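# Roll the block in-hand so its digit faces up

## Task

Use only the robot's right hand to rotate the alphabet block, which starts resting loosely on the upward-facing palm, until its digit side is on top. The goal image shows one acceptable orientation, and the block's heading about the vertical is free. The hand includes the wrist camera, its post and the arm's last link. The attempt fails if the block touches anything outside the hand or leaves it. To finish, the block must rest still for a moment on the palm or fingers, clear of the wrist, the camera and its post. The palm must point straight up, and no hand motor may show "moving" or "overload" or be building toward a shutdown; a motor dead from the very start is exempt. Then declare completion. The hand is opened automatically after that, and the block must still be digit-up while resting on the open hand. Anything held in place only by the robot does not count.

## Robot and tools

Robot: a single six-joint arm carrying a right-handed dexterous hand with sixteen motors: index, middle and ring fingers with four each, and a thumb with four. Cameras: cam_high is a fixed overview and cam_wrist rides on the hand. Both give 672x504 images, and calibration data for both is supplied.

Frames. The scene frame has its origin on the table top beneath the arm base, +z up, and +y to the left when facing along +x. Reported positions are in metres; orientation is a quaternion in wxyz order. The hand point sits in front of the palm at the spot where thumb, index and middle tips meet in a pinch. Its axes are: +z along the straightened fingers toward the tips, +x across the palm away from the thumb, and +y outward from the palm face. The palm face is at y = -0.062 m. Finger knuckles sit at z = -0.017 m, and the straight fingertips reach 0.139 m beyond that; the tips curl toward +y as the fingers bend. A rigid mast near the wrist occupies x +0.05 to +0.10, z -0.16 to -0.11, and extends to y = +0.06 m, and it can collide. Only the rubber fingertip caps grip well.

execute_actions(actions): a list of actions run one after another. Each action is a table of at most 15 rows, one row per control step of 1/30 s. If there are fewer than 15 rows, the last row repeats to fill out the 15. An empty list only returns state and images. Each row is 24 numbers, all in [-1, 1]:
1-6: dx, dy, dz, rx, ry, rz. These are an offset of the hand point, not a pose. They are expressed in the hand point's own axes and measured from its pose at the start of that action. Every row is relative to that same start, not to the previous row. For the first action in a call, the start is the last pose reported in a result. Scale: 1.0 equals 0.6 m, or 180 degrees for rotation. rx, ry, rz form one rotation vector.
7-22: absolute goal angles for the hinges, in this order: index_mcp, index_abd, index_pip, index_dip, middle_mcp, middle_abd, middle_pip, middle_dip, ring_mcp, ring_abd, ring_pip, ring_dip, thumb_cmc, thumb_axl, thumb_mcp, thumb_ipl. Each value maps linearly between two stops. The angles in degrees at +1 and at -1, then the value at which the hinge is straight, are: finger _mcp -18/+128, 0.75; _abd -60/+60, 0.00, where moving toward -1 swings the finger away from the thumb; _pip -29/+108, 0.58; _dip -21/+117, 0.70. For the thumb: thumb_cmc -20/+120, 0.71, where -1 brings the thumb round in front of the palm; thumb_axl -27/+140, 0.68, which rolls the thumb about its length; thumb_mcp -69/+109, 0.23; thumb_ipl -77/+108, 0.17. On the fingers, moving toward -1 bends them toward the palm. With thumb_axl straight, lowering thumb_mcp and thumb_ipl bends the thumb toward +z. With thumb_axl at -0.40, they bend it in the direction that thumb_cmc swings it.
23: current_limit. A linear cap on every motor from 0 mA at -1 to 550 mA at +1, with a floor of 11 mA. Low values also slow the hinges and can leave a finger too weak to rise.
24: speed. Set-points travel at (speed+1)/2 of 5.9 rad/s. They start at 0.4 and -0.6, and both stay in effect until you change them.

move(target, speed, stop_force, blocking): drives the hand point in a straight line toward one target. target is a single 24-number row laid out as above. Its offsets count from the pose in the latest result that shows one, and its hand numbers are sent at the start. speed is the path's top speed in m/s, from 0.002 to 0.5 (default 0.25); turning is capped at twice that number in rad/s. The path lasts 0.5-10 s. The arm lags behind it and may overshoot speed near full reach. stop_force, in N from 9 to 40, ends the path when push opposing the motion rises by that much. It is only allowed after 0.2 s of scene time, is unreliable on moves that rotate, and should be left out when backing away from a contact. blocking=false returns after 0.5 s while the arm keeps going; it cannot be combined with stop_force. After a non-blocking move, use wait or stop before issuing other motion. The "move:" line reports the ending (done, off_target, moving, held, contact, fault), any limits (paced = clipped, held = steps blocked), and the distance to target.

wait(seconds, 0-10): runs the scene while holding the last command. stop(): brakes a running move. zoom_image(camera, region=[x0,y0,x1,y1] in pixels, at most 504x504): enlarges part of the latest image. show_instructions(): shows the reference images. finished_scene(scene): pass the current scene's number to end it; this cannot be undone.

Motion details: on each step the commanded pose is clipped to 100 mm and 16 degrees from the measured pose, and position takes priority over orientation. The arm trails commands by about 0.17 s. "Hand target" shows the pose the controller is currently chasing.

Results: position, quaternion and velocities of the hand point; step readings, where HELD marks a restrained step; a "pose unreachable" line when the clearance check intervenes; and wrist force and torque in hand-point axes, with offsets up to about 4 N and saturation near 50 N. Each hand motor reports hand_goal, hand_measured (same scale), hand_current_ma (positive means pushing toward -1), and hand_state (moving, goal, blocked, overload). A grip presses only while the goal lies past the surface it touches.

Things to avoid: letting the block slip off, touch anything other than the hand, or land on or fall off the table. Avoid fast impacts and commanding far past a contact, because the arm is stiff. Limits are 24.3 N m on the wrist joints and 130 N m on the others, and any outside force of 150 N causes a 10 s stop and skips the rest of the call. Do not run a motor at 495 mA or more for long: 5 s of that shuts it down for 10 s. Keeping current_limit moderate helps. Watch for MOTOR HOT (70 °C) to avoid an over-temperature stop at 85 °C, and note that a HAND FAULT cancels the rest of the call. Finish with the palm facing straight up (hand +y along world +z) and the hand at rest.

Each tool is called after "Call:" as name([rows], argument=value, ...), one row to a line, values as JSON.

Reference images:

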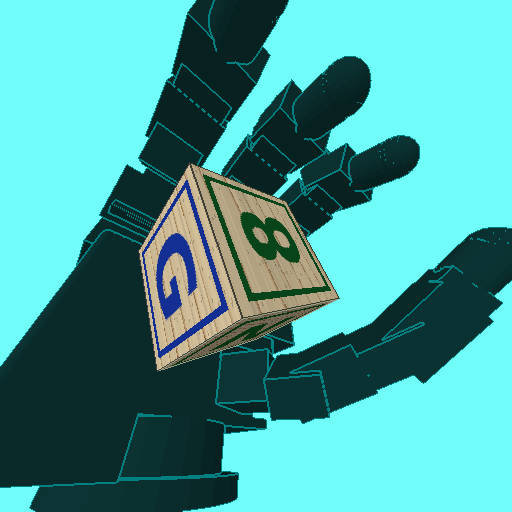

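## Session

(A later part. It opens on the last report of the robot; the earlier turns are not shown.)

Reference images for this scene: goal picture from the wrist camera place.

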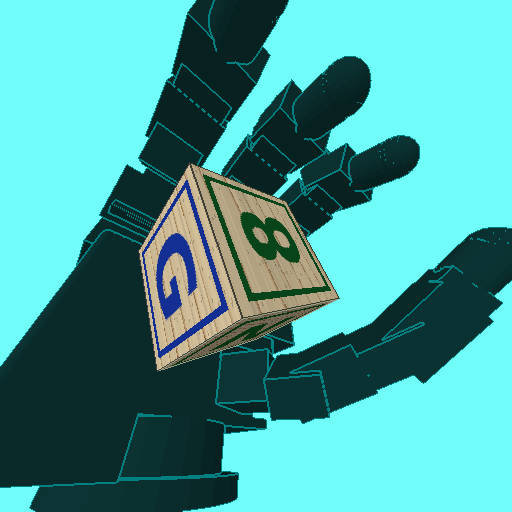

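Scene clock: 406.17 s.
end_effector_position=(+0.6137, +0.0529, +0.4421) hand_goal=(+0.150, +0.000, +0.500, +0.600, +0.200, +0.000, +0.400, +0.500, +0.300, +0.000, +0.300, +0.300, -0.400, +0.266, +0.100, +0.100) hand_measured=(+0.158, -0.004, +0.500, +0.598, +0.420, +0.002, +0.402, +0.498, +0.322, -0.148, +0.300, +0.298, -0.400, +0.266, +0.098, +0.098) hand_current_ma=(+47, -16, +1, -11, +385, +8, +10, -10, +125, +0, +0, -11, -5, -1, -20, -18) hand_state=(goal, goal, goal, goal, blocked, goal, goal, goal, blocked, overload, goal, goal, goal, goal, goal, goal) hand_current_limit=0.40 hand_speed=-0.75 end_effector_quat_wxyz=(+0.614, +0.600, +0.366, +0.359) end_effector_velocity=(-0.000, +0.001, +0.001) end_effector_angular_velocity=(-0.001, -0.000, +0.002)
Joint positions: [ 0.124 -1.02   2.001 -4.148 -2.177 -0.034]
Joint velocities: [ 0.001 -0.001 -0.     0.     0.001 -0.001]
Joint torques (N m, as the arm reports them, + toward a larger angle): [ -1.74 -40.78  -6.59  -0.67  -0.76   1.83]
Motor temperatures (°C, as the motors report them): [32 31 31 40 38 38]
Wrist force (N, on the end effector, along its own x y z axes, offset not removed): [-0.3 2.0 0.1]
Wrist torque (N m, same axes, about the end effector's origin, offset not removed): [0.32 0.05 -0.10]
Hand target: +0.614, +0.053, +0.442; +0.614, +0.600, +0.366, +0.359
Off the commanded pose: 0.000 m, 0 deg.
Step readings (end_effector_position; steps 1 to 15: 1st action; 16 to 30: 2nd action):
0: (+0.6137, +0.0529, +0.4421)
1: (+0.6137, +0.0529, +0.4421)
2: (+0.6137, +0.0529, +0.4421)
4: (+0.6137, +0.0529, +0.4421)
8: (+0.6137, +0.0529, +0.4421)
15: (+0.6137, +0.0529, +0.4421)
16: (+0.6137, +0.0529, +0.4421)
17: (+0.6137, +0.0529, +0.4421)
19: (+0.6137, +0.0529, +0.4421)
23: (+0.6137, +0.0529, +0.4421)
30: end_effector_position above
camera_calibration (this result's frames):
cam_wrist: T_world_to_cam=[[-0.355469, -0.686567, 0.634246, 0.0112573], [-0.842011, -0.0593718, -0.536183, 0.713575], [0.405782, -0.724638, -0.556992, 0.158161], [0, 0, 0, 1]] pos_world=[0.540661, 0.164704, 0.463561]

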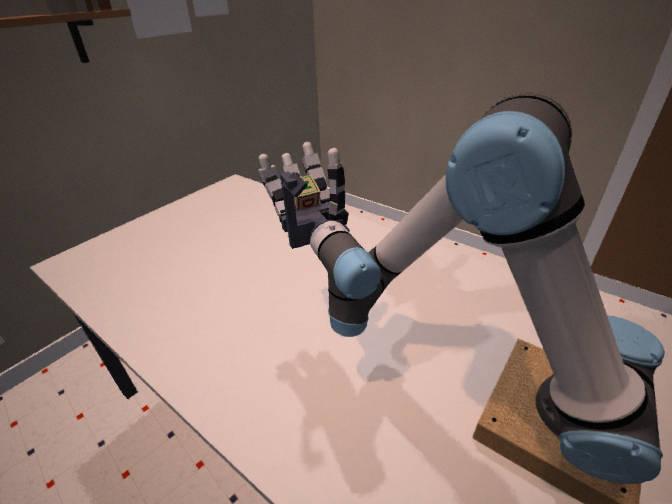

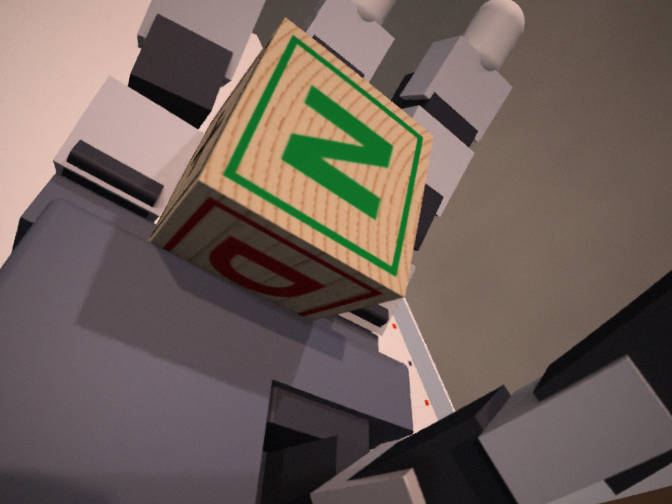

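Call:
move(target=[0,0,0,-0.1,0,0,0.15,0,0.5,0.6,0.3,0,0.4,0.5,0.3,0,0.3,0.3,-0.4,0.266,0.1,0.1,0.4,-0.75], speed=0.08)

Scene clock: 412.23 s.
end_effector_position=(+0.6137, +0.0529, +0.4420) hand_goal=(+0.150, +0.000, +0.500, +0.600, +0.300, +0.000, +0.400, +0.500, +0.300, +0.000, +0.300, +0.300, -0.400, +0.266, +0.100, +0.100) hand_measured=(+0.158, -0.004, +0.500, +0.598, +0.420, +0.002, +0.402, +0.498, +0.318, -0.148, +0.300, +0.298, -0.400, +0.266, +0.098, +0.098) hand_current_ma=(+47, -16, +1, -11, +385, +8, +10, -10, +100, +0, +0, -11, -5, -1, -9, -14) hand_state=(goal, goal, goal, goal, blocked, goal, goal, goal, goal, overload, goal, goal, goal, goal, goal, goal) hand_current_limit=0.40 hand_speed=-0.75 end_effector_quat_wxyz=(+0.700, +0.497, +0.305, +0.412) end_effector_velocity=(-0.000, -0.001, -0.001) end_effector_angular_velocity=(-0.003, -0.011, -0.000)
Joint positions: [ 0.074 -0.815  1.824 -4.536 -2.088 -0.219]
Joint velocities: [-0.002  0.008 -0.008 -0.013  0.003 -0.003]
Joint torques (N m, as the arm reports them, + toward a larger angle): [ -6.39 -33.5  -19.26  -2.26   1.4   -2.7 ]
Motor temperatures (°C, as the motors report them): [32 31 31 40 38 38]
Wrist force (N, on the end effector, along its own x y z axes, offset not removed): [0.1 1.5 1.2]
Wrist torque (N m, same axes, about the end effector's origin, offset not removed): [-0.07 -0.15 -0.04]
Hand target: +0.614, +0.053, +0.442; +0.700, +0.497, +0.305, +0.412
Off the commanded pose: 0.000 m, 0 deg.
move: done
camera_calibration (this result's frames):
cam_wrist: T_world_to_cam=[[-0.524341, -0.59634, 0.607821, 0.121844], [-0.66556, -0.158219, -0.729381, 0.695799], [0.531127, -0.786985, -0.31394, -0.0229785], [0, 0, 0, 1]] pos_world=[0.539189, 0.164665, 0.426229]

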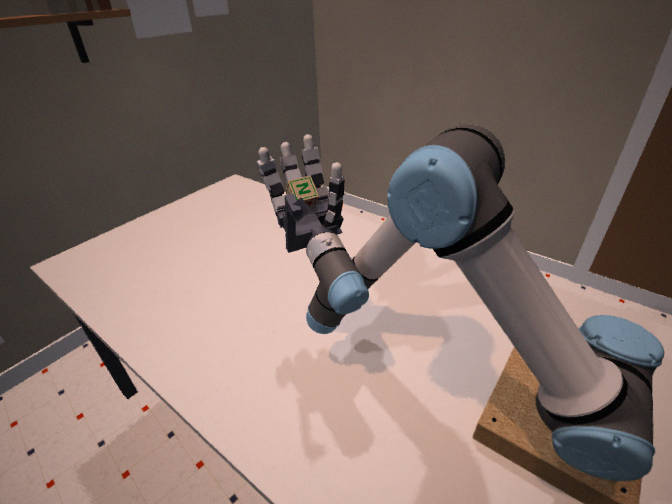

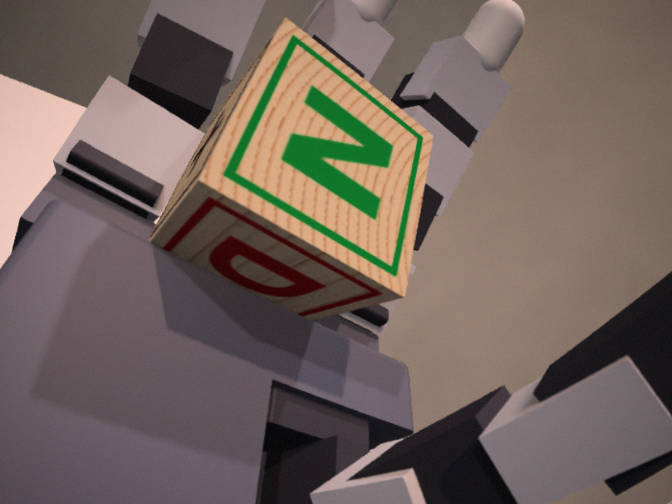

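Call:
move(target=[0,0,0,-0.06,0,0,0.3,0,0.5,0.6,0.42,0,0.4,0.5,0.4,0,0.3,0.3,-0.4,0.266,0.1,0.1,0.4,-0.75], speed=0.06)

Scene clock: 417.73 s.
end_effector_position=(+0.6136, +0.0528, +0.4419) hand_goal=(+0.300, +0.000, +0.500, +0.600, +0.420, +0.000, +0.400, +0.500, +0.400, +0.000, +0.300, +0.300, -0.400, +0.266, +0.100, +0.100) hand_measured=(+0.304, -0.004, +0.500, +0.598, +0.432, +0.002, +0.402, +0.498, +0.406, -0.148, +0.300, +0.298, -0.400, +0.266, +0.100, +0.098) hand_current_ma=(+30, -16, +1, -11, +61, +8, +10, -10, +31, +0, +0, -11, -5, -1, -3, -12) hand_state=(goal, goal, goal, goal, goal, goal, goal, goal, goal, overload, goal, goal, goal, goal, goal, goal) hand_current_limit=0.40 hand_speed=-0.75 end_effector_quat_wxyz=(+0.743, +0.430, +0.266, +0.439) end_effector_velocity=(+0.001, -0.001, -0.001) end_effector_angular_velocity=(-0.007, -0.009, -0.001)
Joint positions: [ 0.038 -0.716  1.692 -4.7   -2.008 -0.294]
Joint velocities: [-0.004  0.008 -0.009 -0.009  0.006 -0.005]
Joint torques (N m, as the arm reports them, + toward a larger angle): [ -8.88 -35.65 -22.56  -1.71   1.5   -2.51]
Motor temperatures (°C, as the motors report them): [32 31 31 40 38 38]
Wrist force (N, on the end effector, along its own x y z axes, offset not removed): [0.0 -0.4 -0.7]
Wrist torque (N m, same axes, about the end effector's origin, offset not removed): [0.03 -0.01 -0.07]
Hand target: +0.614, +0.053, +0.442; +0.743, +0.429, +0.265, +0.439
Off the commanded pose: 0.000 m, 0 deg.
move: done
camera_calibration (this result's frames):
cam_wrist: T_world_to_cam=[[-0.619314, -0.546187, 0.56403, 0.196831], [-0.537426, -0.228812, -0.811676, 0.657217], [0.572384, -0.805807, -0.151829, -0.118966], [0, 0, 0, 1]] pos_world=[0.543201, 0.162022, 0.404366]

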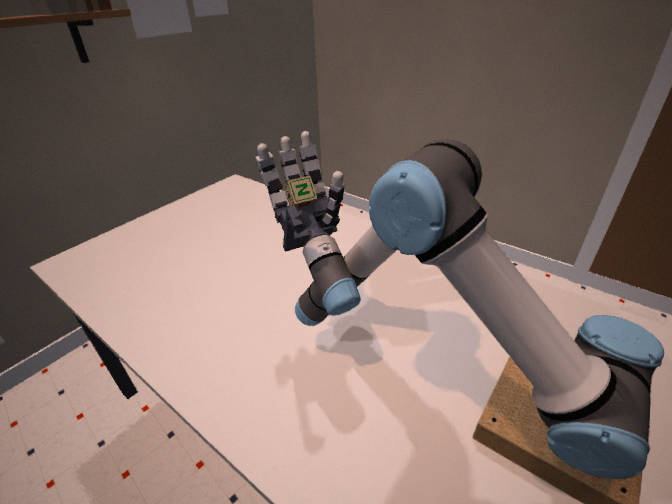

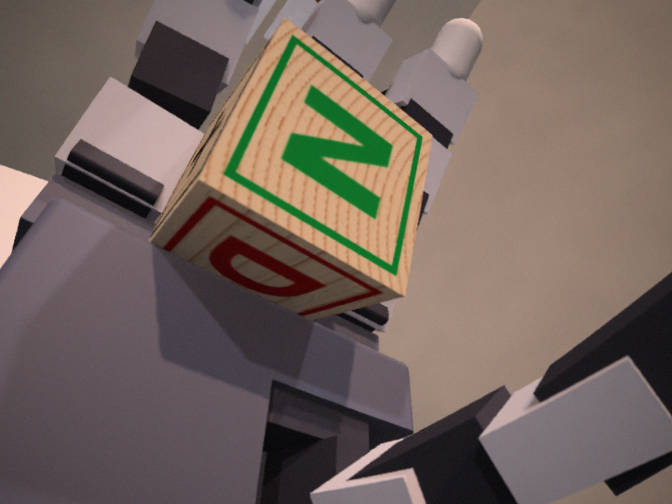

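Call:
move(target=[0,0,0,0.16,0,0,0.75,0,0.35,0.0,0.75,0,0.35,0.0,0.65,0,0.3,0.1,-0.4,0.266,0.1,0.1,0.4,-0.75], speed=0.12)

Call:
move(target=[0,0,0,0.14,0,0.05,0.75,0,0.35,0.0,0.75,0,0.35,0.0,0.65,0,0.3,0.1,-0.4,0.266,0.1,0.1,0.4,-0.75], speed=0.07)

Scene clock: 435.10 s.
end_effector_position=(+0.6137, +0.0529, +0.4421) hand_goal=(+0.750, +0.000, +0.350, +0.000, +0.750, +0.000, +0.350, +0.000, +0.650, +0.000, +0.300, +0.100, -0.400, +0.266, +0.100, +0.100) hand_measured=(+0.758, -0.004, +0.356, +0.004, +0.760, +0.002, +0.356, +0.002, +0.658, -0.148, +0.300, +0.102, -0.400, +0.266, +0.100, +0.098) hand_current_ma=(+50, -16, +32, +15, +54, +8, +31, +15, +49, +0, +0, +14, -5, -1, -3, -12) hand_state=(goal, goal, goal, goal, goal, goal, goal, goal, goal, overload, goal, goal, goal, goal, goal, goal) hand_current_limit=0.40 hand_speed=-0.75 end_effector_quat_wxyz=(+0.614, +0.601, +0.366, +0.359) end_effector_velocity=(+0.000, +0.001, -0.001) end_effector_angular_velocity=(+0.006, +0.012, +0.002)
Joint positions: [ 0.124 -1.02   2.002 -4.147 -2.178 -0.034]
Joint velocities: [ 0.003 -0.008  0.005  0.019 -0.001  0.008]
Joint torques (N m, as the arm reports them, + toward a larger angle): [  8.37 -42.84  -5.76  -0.57  -1.3    1.75]
Motor temperatures (°C, as the motors report them): [32 31 31 40 38 38]
Wrist force (N, on the end effector, along its own x y z axes, offset not removed): [0.2 1.0 -0.1]
Wrist torque (N m, same axes, about the end effector's origin, offset not removed): [0.15 -0.21 -0.12]
Hand target: +0.614, +0.053, +0.442; +0.613, +0.601, +0.366, +0.359
Off the commanded pose: 0.000 m, 0 deg.
move: done
camera_calibration (this result's frames):
cam_wrist: T_world_to_cam=[[-0.354951, -0.686813, 0.634269, 0.0109453], [-0.842492, -0.0590873, -0.535459, 0.713479], [0.405238, -0.724428, -0.557661, 0.15878], [0, 0, 0, 1]] pos_world=[0.540642, 0.164699, 0.463642]

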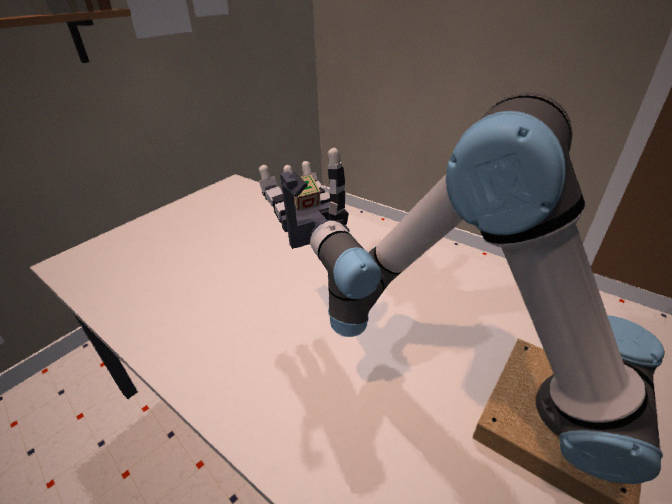

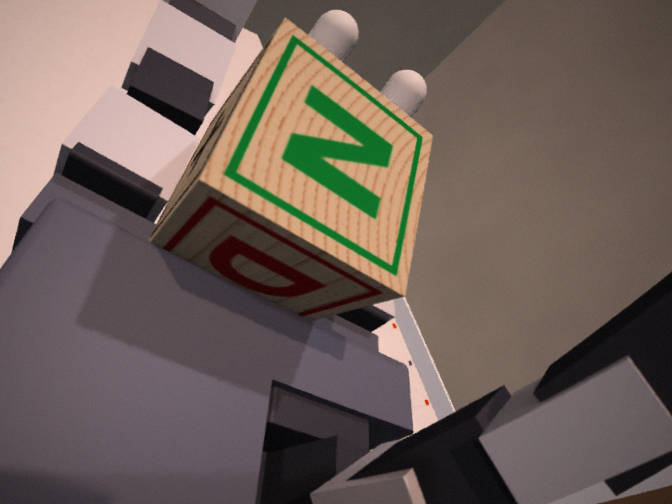

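Scene clock: 438.73 s.
end_effector_position=(+0.6137, +0.0529, +0.4424) hand_goal=(+0.750, +0.000, +0.350, +0.000, +0.750, +0.000, +0.350, +0.000, +0.650, +0.000, +0.300, +0.100, -0.400, +0.266, +0.100, +0.100) hand_measured=(+0.758, -0.002, +0.356, +0.004, +0.760, +0.002, +0.356, +0.002, +0.658, -0.148, +0.300, +0.102, -0.400, +0.266, +0.100, +0.098) hand_current_ma=(+51, -12, +32, +15, +58, +8, +31, +15, +50, +0, +2, +14, +4, -1, -3, -12) hand_state=(goal, goal, goal, goal, goal, goal, goal, goal, goal, overload, goal, goal, goal, goal, goal, goal) hand_current_limit=0.40 hand_speed=-0.75 end_effector_quat_wxyz=(+0.439, +0.746, +0.388, +0.317) end_effector_velocity=(-0.000, +0.001, +0.001) end_effector_angular_velocity=(+0.007, +0.007, +0.000)
Joint positions: [ 0.158 -1.356  2.073 -3.361 -2.125  0.422]
Joint velocities: [ 0.001 -0.008 -0.002  0.02   0.003  0.009]
Joint torques (N m, as the arm reports them, + toward a larger angle): [ -7.98 -35.27 -30.47  -1.91   0.48   1.61]
Motor temperatures (°C, as the motors report them): [32 31 31 40 38 38]
Wrist force (N, on the end effector, along its own x y z axes, offset not removed): [1.1 2.5 1.5]
Wrist torque (N m, same axes, about the end effector's origin, offset not removed): [0.26 -0.35 0.04]
Hand target: +0.614, +0.053, +0.442; +0.438, +0.746, +0.388, +0.317
Off the commanded pose: 0.000 m, 0 deg.
move: done
camera_calibration (this result's frames):
cam_wrist: T_world_to_cam=[[-0.188471, -0.875151, 0.445633, 0.00206337], [-0.966161, 0.0838601, -0.243928, 0.65303], [0.176103, -0.476527, -0.861342, 0.420766], [0, 0, 0, 1]] pos_world=[0.557223, 0.147549, 0.520796]

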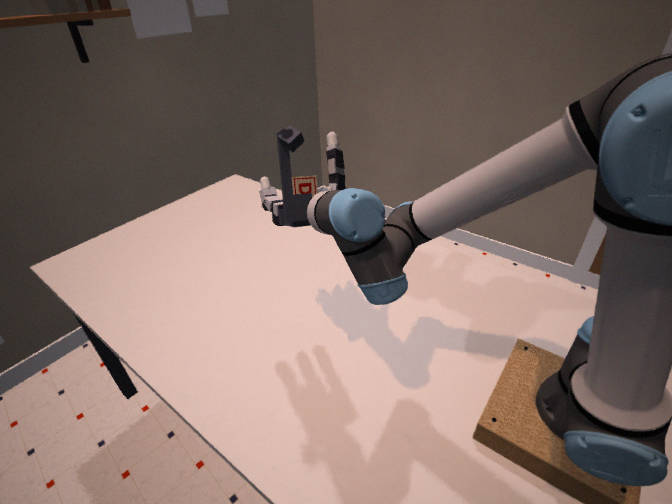

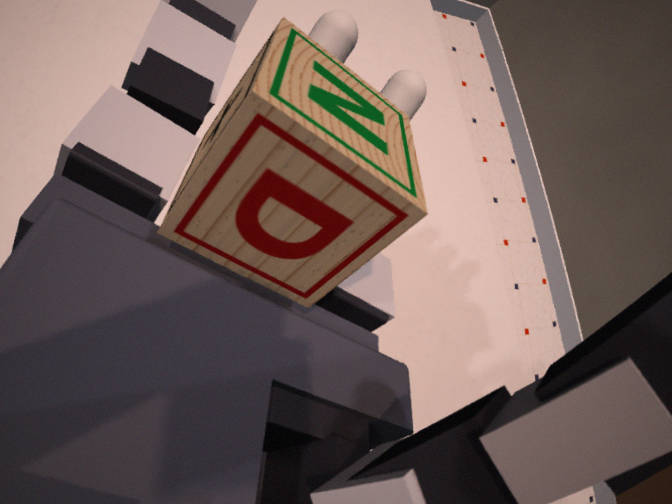

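Call:
move(target=[0,0,0,0.04,0,0,0.75,0,0.25,-0.1,0.75,0,0.25,-0.1,0.65,0,0.2,0.1,-0.4,0.266,0.1,0.1,0.4,-0.75], speed=0.04)

Scene clock: 447.43 s.
end_effector_position=(+0.6137, +0.0529, +0.4424) hand_goal=(+0.750, +0.000, +0.250, -0.100, +0.750, +0.000, +0.250, -0.100, +0.650, +0.000, +0.200, +0.100, -0.400, +0.266, +0.100, +0.100) hand_measured=(+0.758, -0.002, +0.260, -0.096, +0.760, +0.002, +0.258, -0.096, +0.658, -0.148, +0.208, +0.102, -0.400, +0.266, +0.100, +0.098) hand_current_ma=(+51, -12, +47, +18, +58, +8, +45, +18, +50, +0, +45, +14, +4, -1, -3, -12) hand_state=(goal, goal, goal, goal, goal, goal, goal, goal, goal, overload, goal, goal, goal, goal, goal, goal) hand_current_limit=0.40 hand_speed=-0.75 end_effector_quat_wxyz=(+0.391, +0.772, +0.407, +0.292) end_effector_velocity=(-0.000, -0.000, +0.000) end_effector_angular_velocity=(+0.005, +0.012, +0.001)
Joint positions: [ 0.145 -1.441  2.059 -3.137 -2.06   0.479]
Joint velocities: [-0.002 -0.009 -0.003  0.024  0.006  0.005]
Joint torques (N m, as the arm reports them, + toward a larger angle): [ -6.96 -32.95 -32.62  -2.13   0.7    1.95]
Motor temperatures (°C, as the motors report them): [32 31 31 40 38 38]
Wrist force (N, on the end effector, along its own x y z axes, offset not removed): [-1.2 2.0 0.7]
Wrist torque (N m, same axes, about the end effector's origin, offset not removed): [0.36 0.01 -0.13]
Hand target: +0.614, +0.053, +0.442; +0.391, +0.772, +0.407, +0.292
Off the commanded pose: 0.000 m, 0 deg.
move: done
camera_calibration (this result's frames):
cam_wrist: T_world_to_cam=[[-0.128085, -0.904228, 0.407389, -0.0165723], [-0.987729, 0.0792948, -0.134547, 0.618146], [0.0893578, -0.419624, -0.903289, 0.48959], [0, 0, 0, 1]] pos_world=[0.56469, 0.141443, 0.532163]

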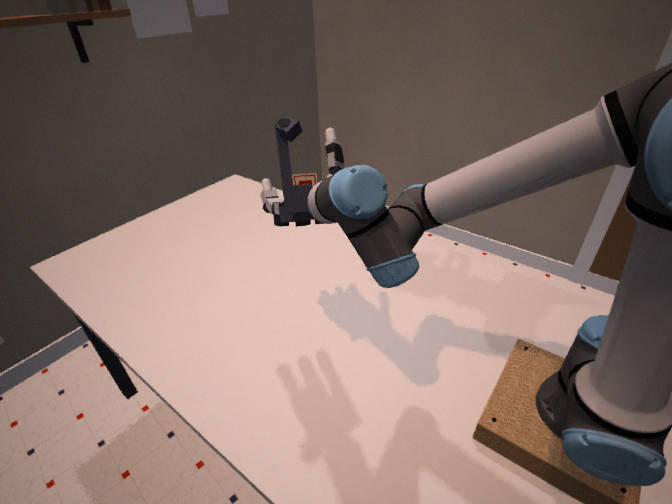

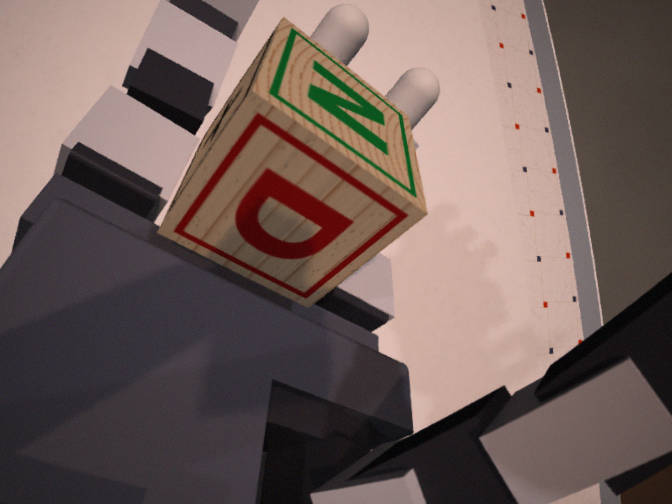

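Call:
move(target=[0,0,0,0.06,0,0,0.75,0,0.2,-0.3,0.75,0,0.2,-0.3,0.7,0,0.2,-0.3,-0.4,0.266,0.1,0.1,0.4,-0.75], speed=0.04)

Scene clock: 454.27 s.
end_effector_position=(+0.6138, +0.0529, +0.4425) hand_goal=(+0.750, +0.000, +0.200, -0.300, +0.750, +0.000, +0.200, -0.300, +0.700, +0.000, +0.200, -0.300, -0.400, +0.266, +0.100, +0.100) hand_measured=(+0.760, +0.000, +0.208, -0.296, +0.766, +0.002, +0.210, -0.296, +0.708, -0.148, +0.208, -0.298, -0.400, +0.266, +0.098, +0.098) hand_current_ma=(+55, -2, +44, +17, +86, +7, +47, +17, +42, +0, +42, +17, +4, -1, -8, -12) hand_state=(goal, goal, goal, goal, goal, goal, goal, goal, goal, overload, goal, goal, goal, goal, goal, goal) hand_current_limit=0.40 hand_speed=-0.75 end_effector_quat_wxyz=(+0.318, +0.805, +0.432, +0.253) end_effector_velocity=(+0.000, -0.001, +0.001) end_effector_angular_velocity=(+0.006, +0.010, +0.001)
Joint positions: [ 0.117 -1.538  2.002 -2.812 -1.947  0.534]
Joint velocities: [-0.004 -0.006 -0.005  0.021  0.008  0.002]
Joint torques (N m, as the arm reports them, + toward a larger angle): [ -7.93 -30.63 -33.04  -2.35   0.33   1.71]
Motor temperatures (°C, as the motors report them): [32 31 31 40 38 38]
Wrist force (N, on the end effector, along its own x y z axes, offset not removed): [1.0 2.7 1.9]
Wrist torque (N m, same axes, about the end effector's origin, offset not removed): [0.36 -0.28 0.13]
Hand target: +0.614, +0.053, +0.442; +0.317, +0.805, +0.433, +0.253
Off the commanded pose: 0.000 m, 0 deg.
move: done
camera_calibration (this result's frames):
cam_wrist: T_world_to_cam=[[-0.045149, -0.941092, 0.335122, -0.0335946], [-0.997744, 0.0591647, 0.0317267, 0.551817], [-0.0496851, -0.332934, -0.94164, 0.587354], [0, 0, 0, 1]] pos_world=[0.578238, 0.131286, 0.546828]

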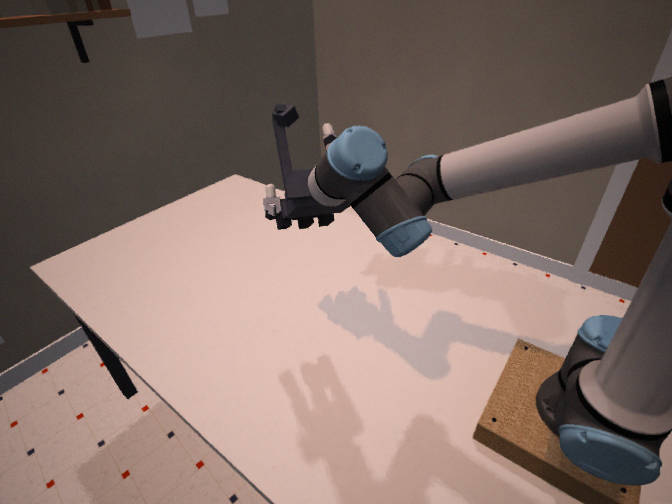

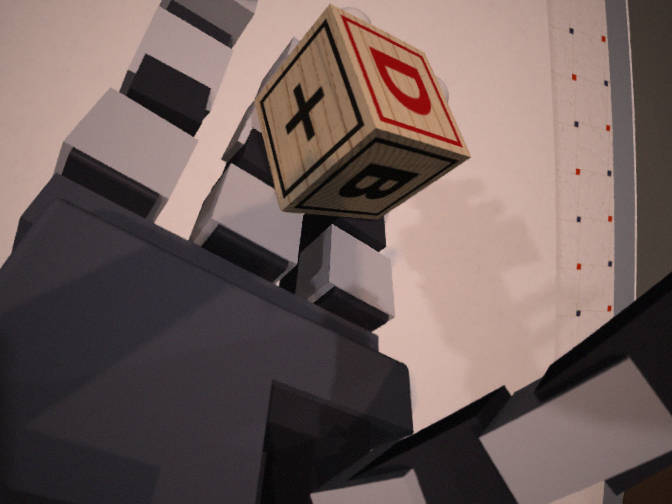

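Call:
move(target=[0,0,0,-0.18,0,-0.04,0.75,0,0.4,-0.2,0.75,0,0.4,-0.2,0.75,0,0.4,0.0,-0.4,0.266,0.1,0.1,0.4,-0.75], speed=0.1)

Call:
zoom_image(camera="cam_high", region=[240, 120, 380, 250])

Scene clock: 463.73 s.
end_effector_position=(+0.6136, +0.0529, +0.4422) hand_goal=(+0.750, +0.000, +0.400, -0.200, +0.750, +0.000, +0.400, -0.200, +0.750, +0.000, +0.400, +0.000, -0.400, +0.266, +0.100, +0.100) hand_measured=(+0.760, +0.000, +0.402, -0.202, +0.766, +0.002, +0.400, -0.202, +0.758, -0.148, +0.400, -0.002, -0.400, +0.266, +0.098, +0.098) hand_current_ma=(+61, -3, +6, -11, +86, +7, +4, -11, +48, +0, +2, -11, +4, -1, -8, -12) hand_state=(goal, goal, goal, goal, goal, goal, goal, goal, goal, overload, goal, goal, goal, goal, goal, goal) hand_current_limit=0.40 hand_speed=-0.75 end_effector_quat_wxyz=(+0.544, +0.657, +0.394, +0.343) end_effector_velocity=(-0.000, +0.000, +0.001) end_effector_angular_velocity=(-0.009, -0.009, +0.001)
Joint positions: [ 0.136 -1.169  2.076 -3.851 -2.155  0.131]
Joint velocities: [-0.001  0.008 -0.002 -0.02   0.001 -0.012]
Joint torques (N m, as the arm reports them, + toward a larger angle): [ -6.01 -22.23 -24.86  -3.7   -0.03  -2.41]
Motor temperatures (°C, as the motors report them): [32 31 31 40 38 38]
Wrist force (N, on the end effector, along its own x y z axes, offset not removed): [-0.8 3.0 -0.7]
Wrist torque (N m, same axes, about the end effector's origin, offset not removed): [0.42 0.01 -0.16]
Hand target: +0.614, +0.053, +0.442; +0.544, +0.656, +0.394, +0.343
Off the commanded pose: 0.000 m, 0 deg.
move: done
camera_calibration (this result's frames):
cam_wrist: T_world_to_cam=[[-0.250196, -0.768214, 0.589279, -0.0292157], [-0.910044, -0.0211602, -0.413972, 0.699221], [0.330488, -0.639844, -0.693814, 0.260439], [0, 0, 0, 1]] pos_world=[0.54294, 0.158992, 0.487371]

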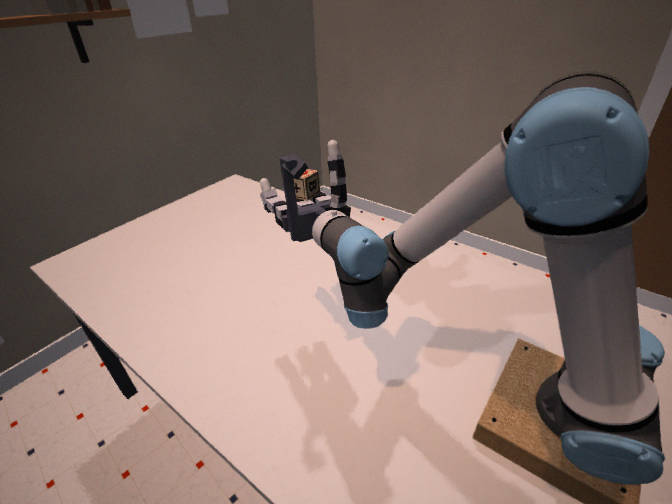

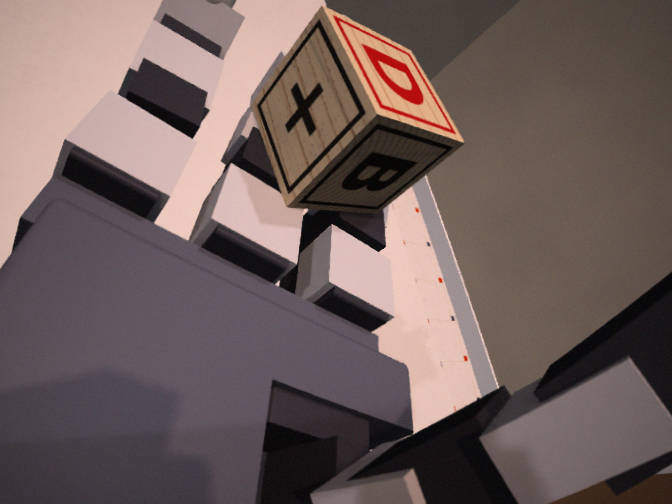

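Region (240, 120, 380, 250) of cam_high's 672x504 image, scaled by 3.600, with more detail than that image has; it fills the top 468 rows of this view, and the rest is white.

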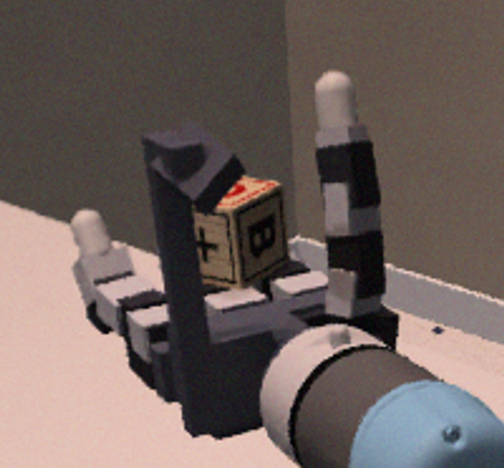

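Call:
execute_actions([
  [[0,0,0,0,0,0,0.5,0,0.4,-0.2,0.77,0,0.55,0.2,0.72,0,0.4,0.0,-0.4,0.266,0.1,0.1,0.4,-0.8]],
  [[0,0,0,0,0,0,0.5,0,0.4,-0.2,0.77,0,0.55,0.2,0.72,0,0.4,0.0,-0.4,0.266,0.1,0.1,0.4,-0.8]],
  [[0,0,0,0,0,0,0.5,0,0.4,-0.2,0.77,0,0.55,0.2,0.72,0,0.4,0.0,-0.4,0.266,0.1,0.1,0.4,-0.8]],
])

Call:
zoom_image(camera="cam_high", region=[240, 120, 380, 250])

Scene clock: 473.27 s.
end_effector_position=(+0.6136, +0.0528, +0.4422) hand_goal=(+0.500, +0.000, +0.400, -0.200, +0.770, +0.000, +0.550, +0.200, +0.720, +0.000, +0.400, +0.000, -0.400, +0.266, +0.100, +0.100) hand_measured=(+0.526, +0.000, +0.402, -0.202, +0.782, +0.002, +0.550, +0.198, +0.744, -0.148, +0.400, -0.002, -0.400, +0.266, +0.098, +0.098) hand_current_ma=(+154, -3, +8, -11, +67, +7, +3, -11, +138, +0, +2, -11, +4, -1, -8, -12) hand_state=(blocked, goal, goal, goal, goal, goal, goal, goal, blocked, overload, goal, goal, goal, goal, goal, goal) hand_current_limit=0.40 hand_speed=-0.80 end_effector_quat_wxyz=(+0.544, +0.657, +0.394, +0.343) end_effector_velocity=(+0.000, +0.000, -0.000) end_effector_angular_velocity=(-0.002, +0.002, -0.000)
Joint positions: [ 0.136 -1.169  2.076 -3.852 -2.155  0.131]
Joint velocities: [ 0.     0.001 -0.     0.    -0.001 -0.002]
Joint torques (N m, as the arm reports them, + toward a larger angle): [  6.79 -38.79  -9.08  -1.26  -1.64   1.81]
Motor temperatures (°C, as the motors report them): [32 31 31 40 38 38]
Wrist force (N, on the end effector, along its own x y z axes, offset not removed): [-2.5 0.4 2.5]
Wrist torque (N m, same axes, about the end effector's origin, offset not removed): [-0.05 0.10 -0.35]
Hand target: +0.614, +0.053, +0.442; +0.544, +0.657, +0.394, +0.343
Off the commanded pose: 0.000 m, 0 deg.
Step readings (end_effector_position; steps 1 to 15: 1st action; 16 to 30: 2nd action; 31 to 45: 3rd action):
0: (+0.6137, +0.0529, +0.4422)
1: (+0.6137, +0.0529, +0.4422)
2: (+0.6137, +0.0529, +0.4422)
4: (+0.6137, +0.0529, +0.4421)
8: (+0.6137, +0.0529, +0.4422)
15: (+0.6136, +0.0528, +0.4422)
16: (+0.6136, +0.0528, +0.4422)
17: (+0.6136, +0.0528, +0.4422)
19: (+0.6136, +0.0528, +0.4422)
23: (+0.6136, +0.0528, +0.4422)
30: (+0.6136, +0.0528, +0.4422)
31: (+0.6136, +0.0528, +0.4422)
32: (+0.6136, +0.0528, +0.4422)
34: (+0.6136, +0.0528, +0.4422)
38: (+0.6136, +0.0528, +0.4422)
45: end_effector_position above
camera_calibration (this result's frames):
cam_wrist: T_world_to_cam=[[-0.250247, -0.768195, 0.589282, -0.0292129], [-0.910045, -0.0211017, -0.413971, 0.699225], [0.330445, -0.639869, -0.693811, 0.260432], [0, 0, 0, 1]] pos_world=[0.542958, 0.158956, 0.487365]

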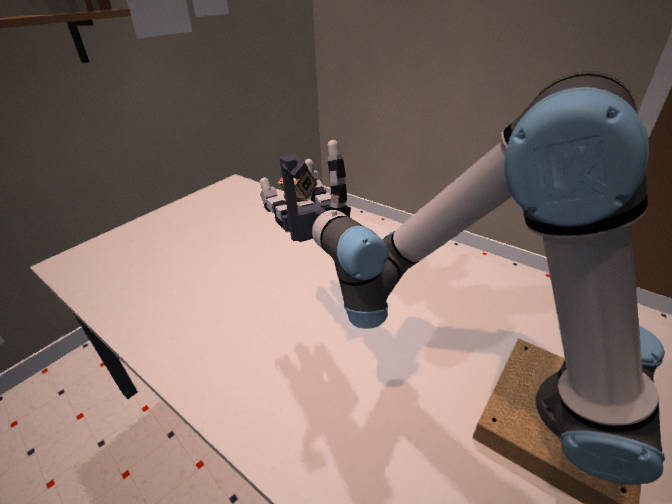

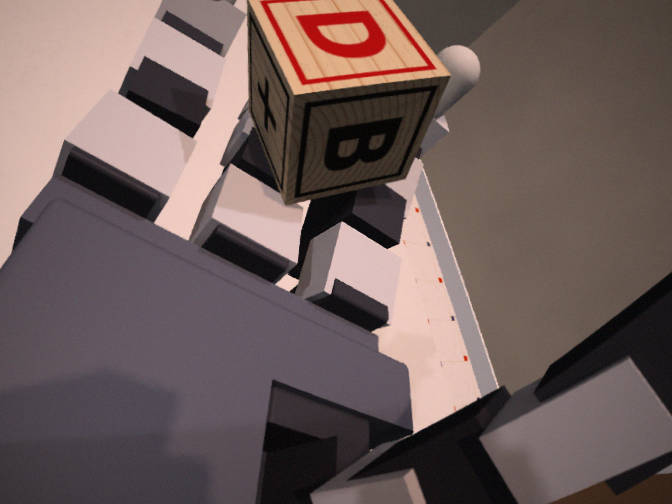

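Region (240, 120, 380, 250) of cam_high's 672x504 image, scaled by 3.600, with more detail than that image has; it fills the top 468 rows of this view, and the rest is white.

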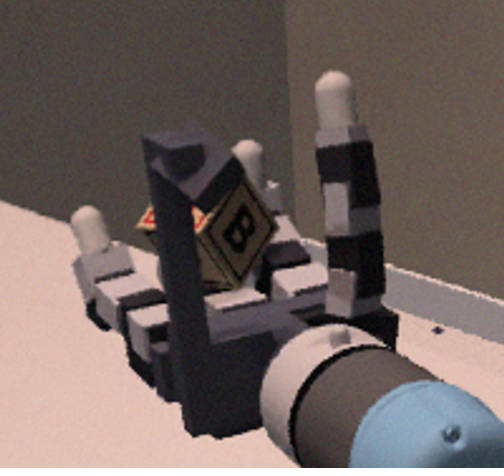

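Tipping sideways ~35–40°, as wanted. A bit more.

Call:
execute_actions([
  [[0,0,0,0,0,0,0.35,0,0.4,-0.2,0.77,0,0.55,0.2,0.68,0,0.4,0.0,-0.4,0.266,0.1,0.1,0.4,-0.85]],
  [[0,0,0,0,0,0,0.35,0,0.4,-0.2,0.77,0,0.55,0.2,0.68,0,0.4,0.0,-0.4,0.266,0.1,0.1,0.4,-0.85]],
  [[0,0,0,0,0,0,0.35,0,0.4,-0.2,0.77,0,0.55,0.2,0.68,0,0.4,0.0,-0.4,0.266,0.1,0.1,0.4,-0.85]],
])

Call:
zoom_image(camera="cam_high", region=[240, 120, 380, 250])

Scene clock: 479.40 s.
end_effector_position=(+0.6136, +0.0528, +0.4422) hand_goal=(+0.350, +0.000, +0.400, -0.200, +0.770, +0.000, +0.550, +0.200, +0.680, +0.000, +0.400, +0.000, -0.400, +0.266, +0.100, +0.100) hand_measured=(+0.374, +0.000, +0.402, -0.202, +0.784, +0.002, +0.550, +0.198, +0.704, -0.148, +0.400, -0.002, -0.400, +0.266, +0.098, +0.098) hand_current_ma=(+140, -3, +8, -11, +71, +7, +3, -11, +141, +0, +3, -11, +4, -1, -8, -12) hand_state=(blocked, goal, goal, goal, goal, goal, goal, goal, blocked, overload, goal, goal, goal, goal, goal, goal) hand_current_limit=0.40 hand_speed=-0.85 end_effector_quat_wxyz=(+0.544, +0.657, +0.394, +0.343) end_effector_velocity=(-0.000, +0.000, +0.000) end_effector_angular_velocity=(+0.000, +0.000, +0.001)
Joint positions: [ 0.136 -1.169  2.076 -3.852 -2.155  0.131]
Joint velocities: [ 0.    -0.001  0.     0.001  0.001  0.   ]
Joint torques (N m, as the arm reports them, + toward a larger angle): [  6.54 -38.84  -9.56  -1.3   -1.57   1.94]
Motor temperatures (°C, as the motors report them): [32 31 31 40 38 38]
Wrist force (N, on the end effector, along its own x y z axes, offset not removed): [1.1 0.0 -0.4]
Wrist torque (N m, same axes, about the end effector's origin, offset not removed): [0.15 -0.19 -0.09]
Hand target: +0.614, +0.053, +0.442; +0.544, +0.657, +0.394, +0.343
Off the commanded pose: 0.000 m, 0 deg.
Step readings (end_effector_position; steps 1 to 15: 1st action; 16 to 30: 2nd action; 31 to 45: 3rd action):
0: (+0.6136, +0.0528, +0.4422)
1: (+0.6136, +0.0528, +0.4422)
2: (+0.6136, +0.0528, +0.4422)
4: (+0.6136, +0.0528, +0.4422)
8: (+0.6136, +0.0528, +0.4422)
15: (+0.6136, +0.0528, +0.4422)
16: (+0.6136, +0.0528, +0.4422)
17: (+0.6136, +0.0528, +0.4422)
19: (+0.6136, +0.0528, +0.4422)
23: (+0.6136, +0.0528, +0.4422)
30: (+0.6136, +0.0528, +0.4422)
31: (+0.6136, +0.0528, +0.4422)
32: (+0.6136, +0.0528, +0.4422)
34: (+0.6136, +0.0528, +0.4422)
38: (+0.6136, +0.0528, +0.4422)
45: end_effector_position above
camera_calibration (this result's frames):
cam_wrist: T_world_to_cam=[[-0.250247, -0.768194, 0.589282, -0.0292128], [-0.910045, -0.0211015, -0.413972, 0.699225], [0.330445, -0.639869, -0.693811, 0.260432], [0, 0, 0, 1]] pos_world=[0.542958, 0.158956, 0.487365]

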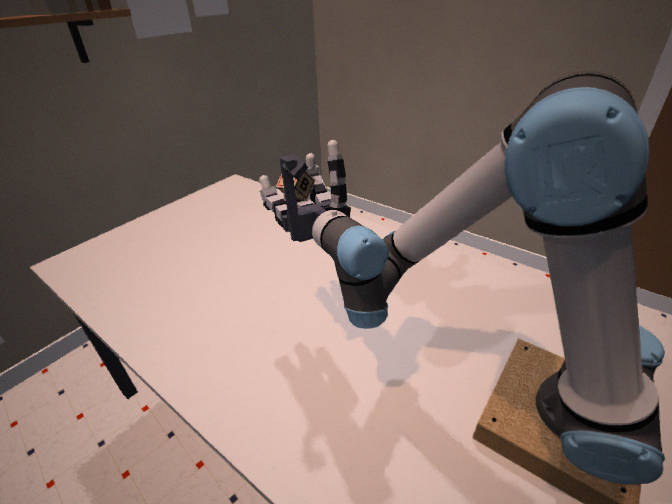

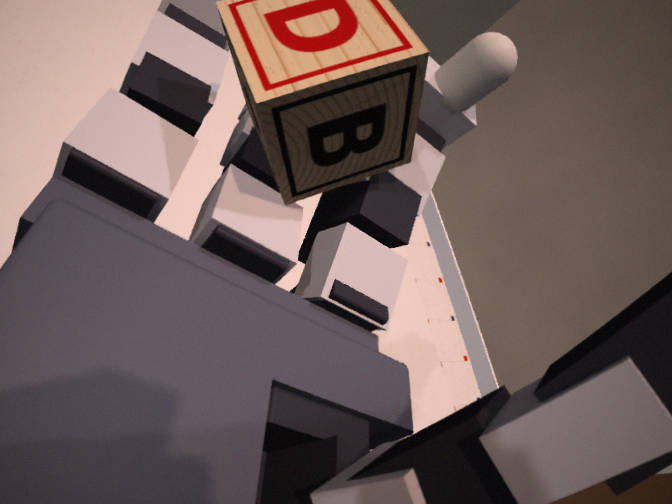

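Region (240, 120, 380, 250) of cam_high's 672x504 image, scaled by 3.600, with more detail than that image has; it fills the top 468 rows of this view, and the rest is white.

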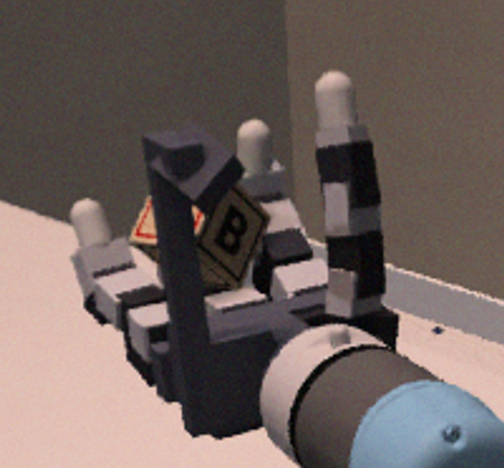

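Call:
execute_actions([
  [[0,0,0,0,0,0,0.35,-0.3,0.4,-0.2,0.77,0,0.55,0.2,0.7,0,0.4,0.0,-0.4,0.266,0.1,0.1,0.4,-0.85]],
  [[0,0,0,0,0,0,0.35,-0.3,0.4,-0.2,0.77,0,0.55,0.2,0.7,0,0.4,0.0,-0.4,0.266,0.1,0.1,0.4,-0.85]],
  [[0,0,0,0,0,0,0.35,-0.3,0.4,-0.2,0.77,0,0.55,0.2,0.7,0,0.4,0.0,-0.4,0.266,0.1,0.1,0.4,-0.85]],
])

Call:
zoom_image(camera="cam_high", region=[240, 120, 380, 250])

Scene clock: 487.53 s.
end_effector_position=(+0.6136, +0.0528, +0.4422) hand_goal=(+0.350, -0.300, +0.400, -0.200, +0.770, +0.000, +0.550, +0.200, +0.700, +0.000, +0.400, +0.000, -0.400, +0.266, +0.100, +0.100) hand_measured=(+0.372, -0.298, +0.402, -0.202, +0.784, +0.002, +0.550, +0.198, +0.712, -0.148, +0.400, -0.002, -0.400, +0.266, +0.098, +0.098) hand_current_ma=(+132, +13, +8, -11, +73, +7, +3, -11, +65, +0, +4, -11, +4, -1, -8, -12) hand_state=(blocked, goal, goal, goal, goal, goal, goal, goal, goal, overload, goal, goal, goal, goal, goal, goal) hand_current_limit=0.40 hand_speed=-0.85 end_effector_quat_wxyz=(+0.544, +0.657, +0.394, +0.343) end_effector_velocity=(+0.000, -0.000, -0.001) end_effector_angular_velocity=(+0.001, +0.001, -0.000)
Joint positions: [ 0.136 -1.169  2.076 -3.851 -2.155  0.131]
Joint velocities: [-0.     0.001  0.     0.     0.     0.001]
Joint torques (N m, as the arm reports them, + toward a larger angle): [  6.11 -38.45  -8.75  -1.62  -1.54   1.97]
Motor temperatures (°C, as the motors report them): [32 31 31 40 38 38]
Wrist force (N, on the end effector, along its own x y z axes, offset not removed): [0.0 1.0 0.3]
Wrist torque (N m, same axes, about the end effector's origin, offset not removed): [0.09 -0.17 -0.10]
Hand target: +0.614, +0.053, +0.442; +0.544, +0.657, +0.394, +0.343
Off the commanded pose: 0.000 m, 0 deg.
Step readings (end_effector_position; steps 1 to 15: 1st action; 16 to 30: 2nd action; 31 to 45: 3rd action):
0: (+0.6136, +0.0528, +0.4422)
1: (+0.6136, +0.0528, +0.4422)
2: (+0.6136, +0.0528, +0.4422)
4: (+0.6136, +0.0528, +0.4422)
8: (+0.6136, +0.0528, +0.4422)
15: (+0.6136, +0.0528, +0.4422)
16: (+0.6136, +0.0528, +0.4422)
17: (+0.6136, +0.0528, +0.4422)
19: (+0.6136, +0.0528, +0.4422)
23: (+0.6136, +0.0528, +0.4422)
30: (+0.6136, +0.0528, +0.4422)
31: (+0.6136, +0.0528, +0.4422)
32: (+0.6136, +0.0528, +0.4422)
34: (+0.6136, +0.0528, +0.4422)
38: (+0.6136, +0.0528, +0.4422)
45: end_effector_position above
camera_calibration (this result's frames):
cam_wrist: T_world_to_cam=[[-0.250245, -0.768194, 0.589284, -0.0292144], [-0.910047, -0.0211007, -0.413967, 0.699225], [0.330441, -0.63987, -0.693812, 0.260435], [0, 0, 0, 1]] pos_world=[0.542959, 0.158956, 0.487364]

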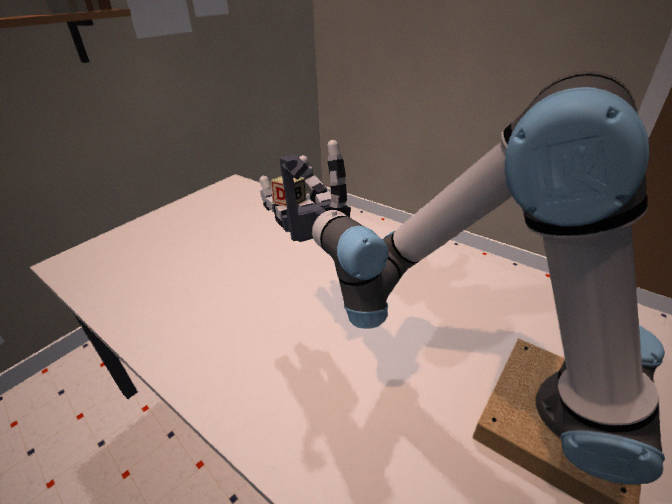

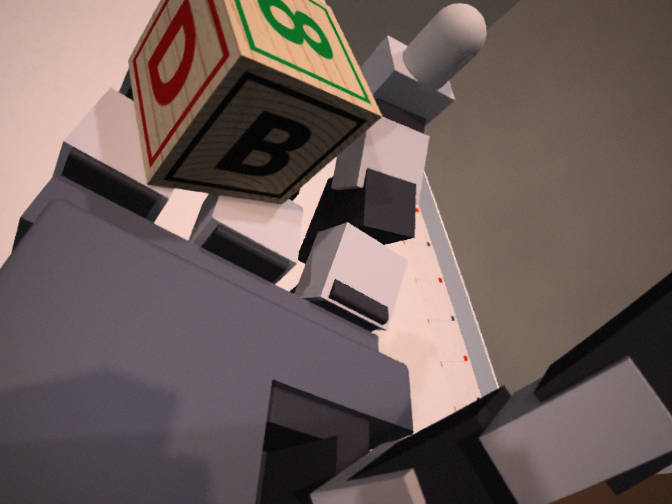

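Region (240, 120, 380, 250) of cam_high's 672x504 image, scaled by 3.600, with more detail than that image has; it fills the top 468 rows of this view, and the rest is white.

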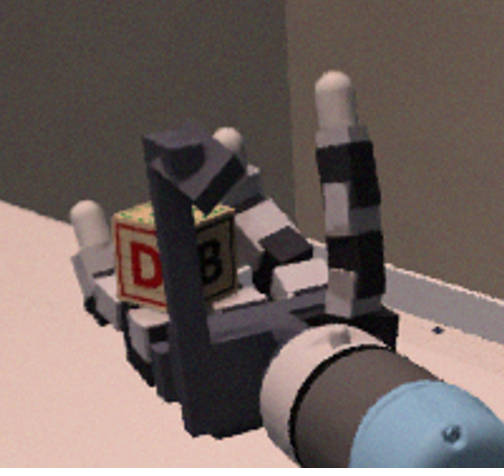

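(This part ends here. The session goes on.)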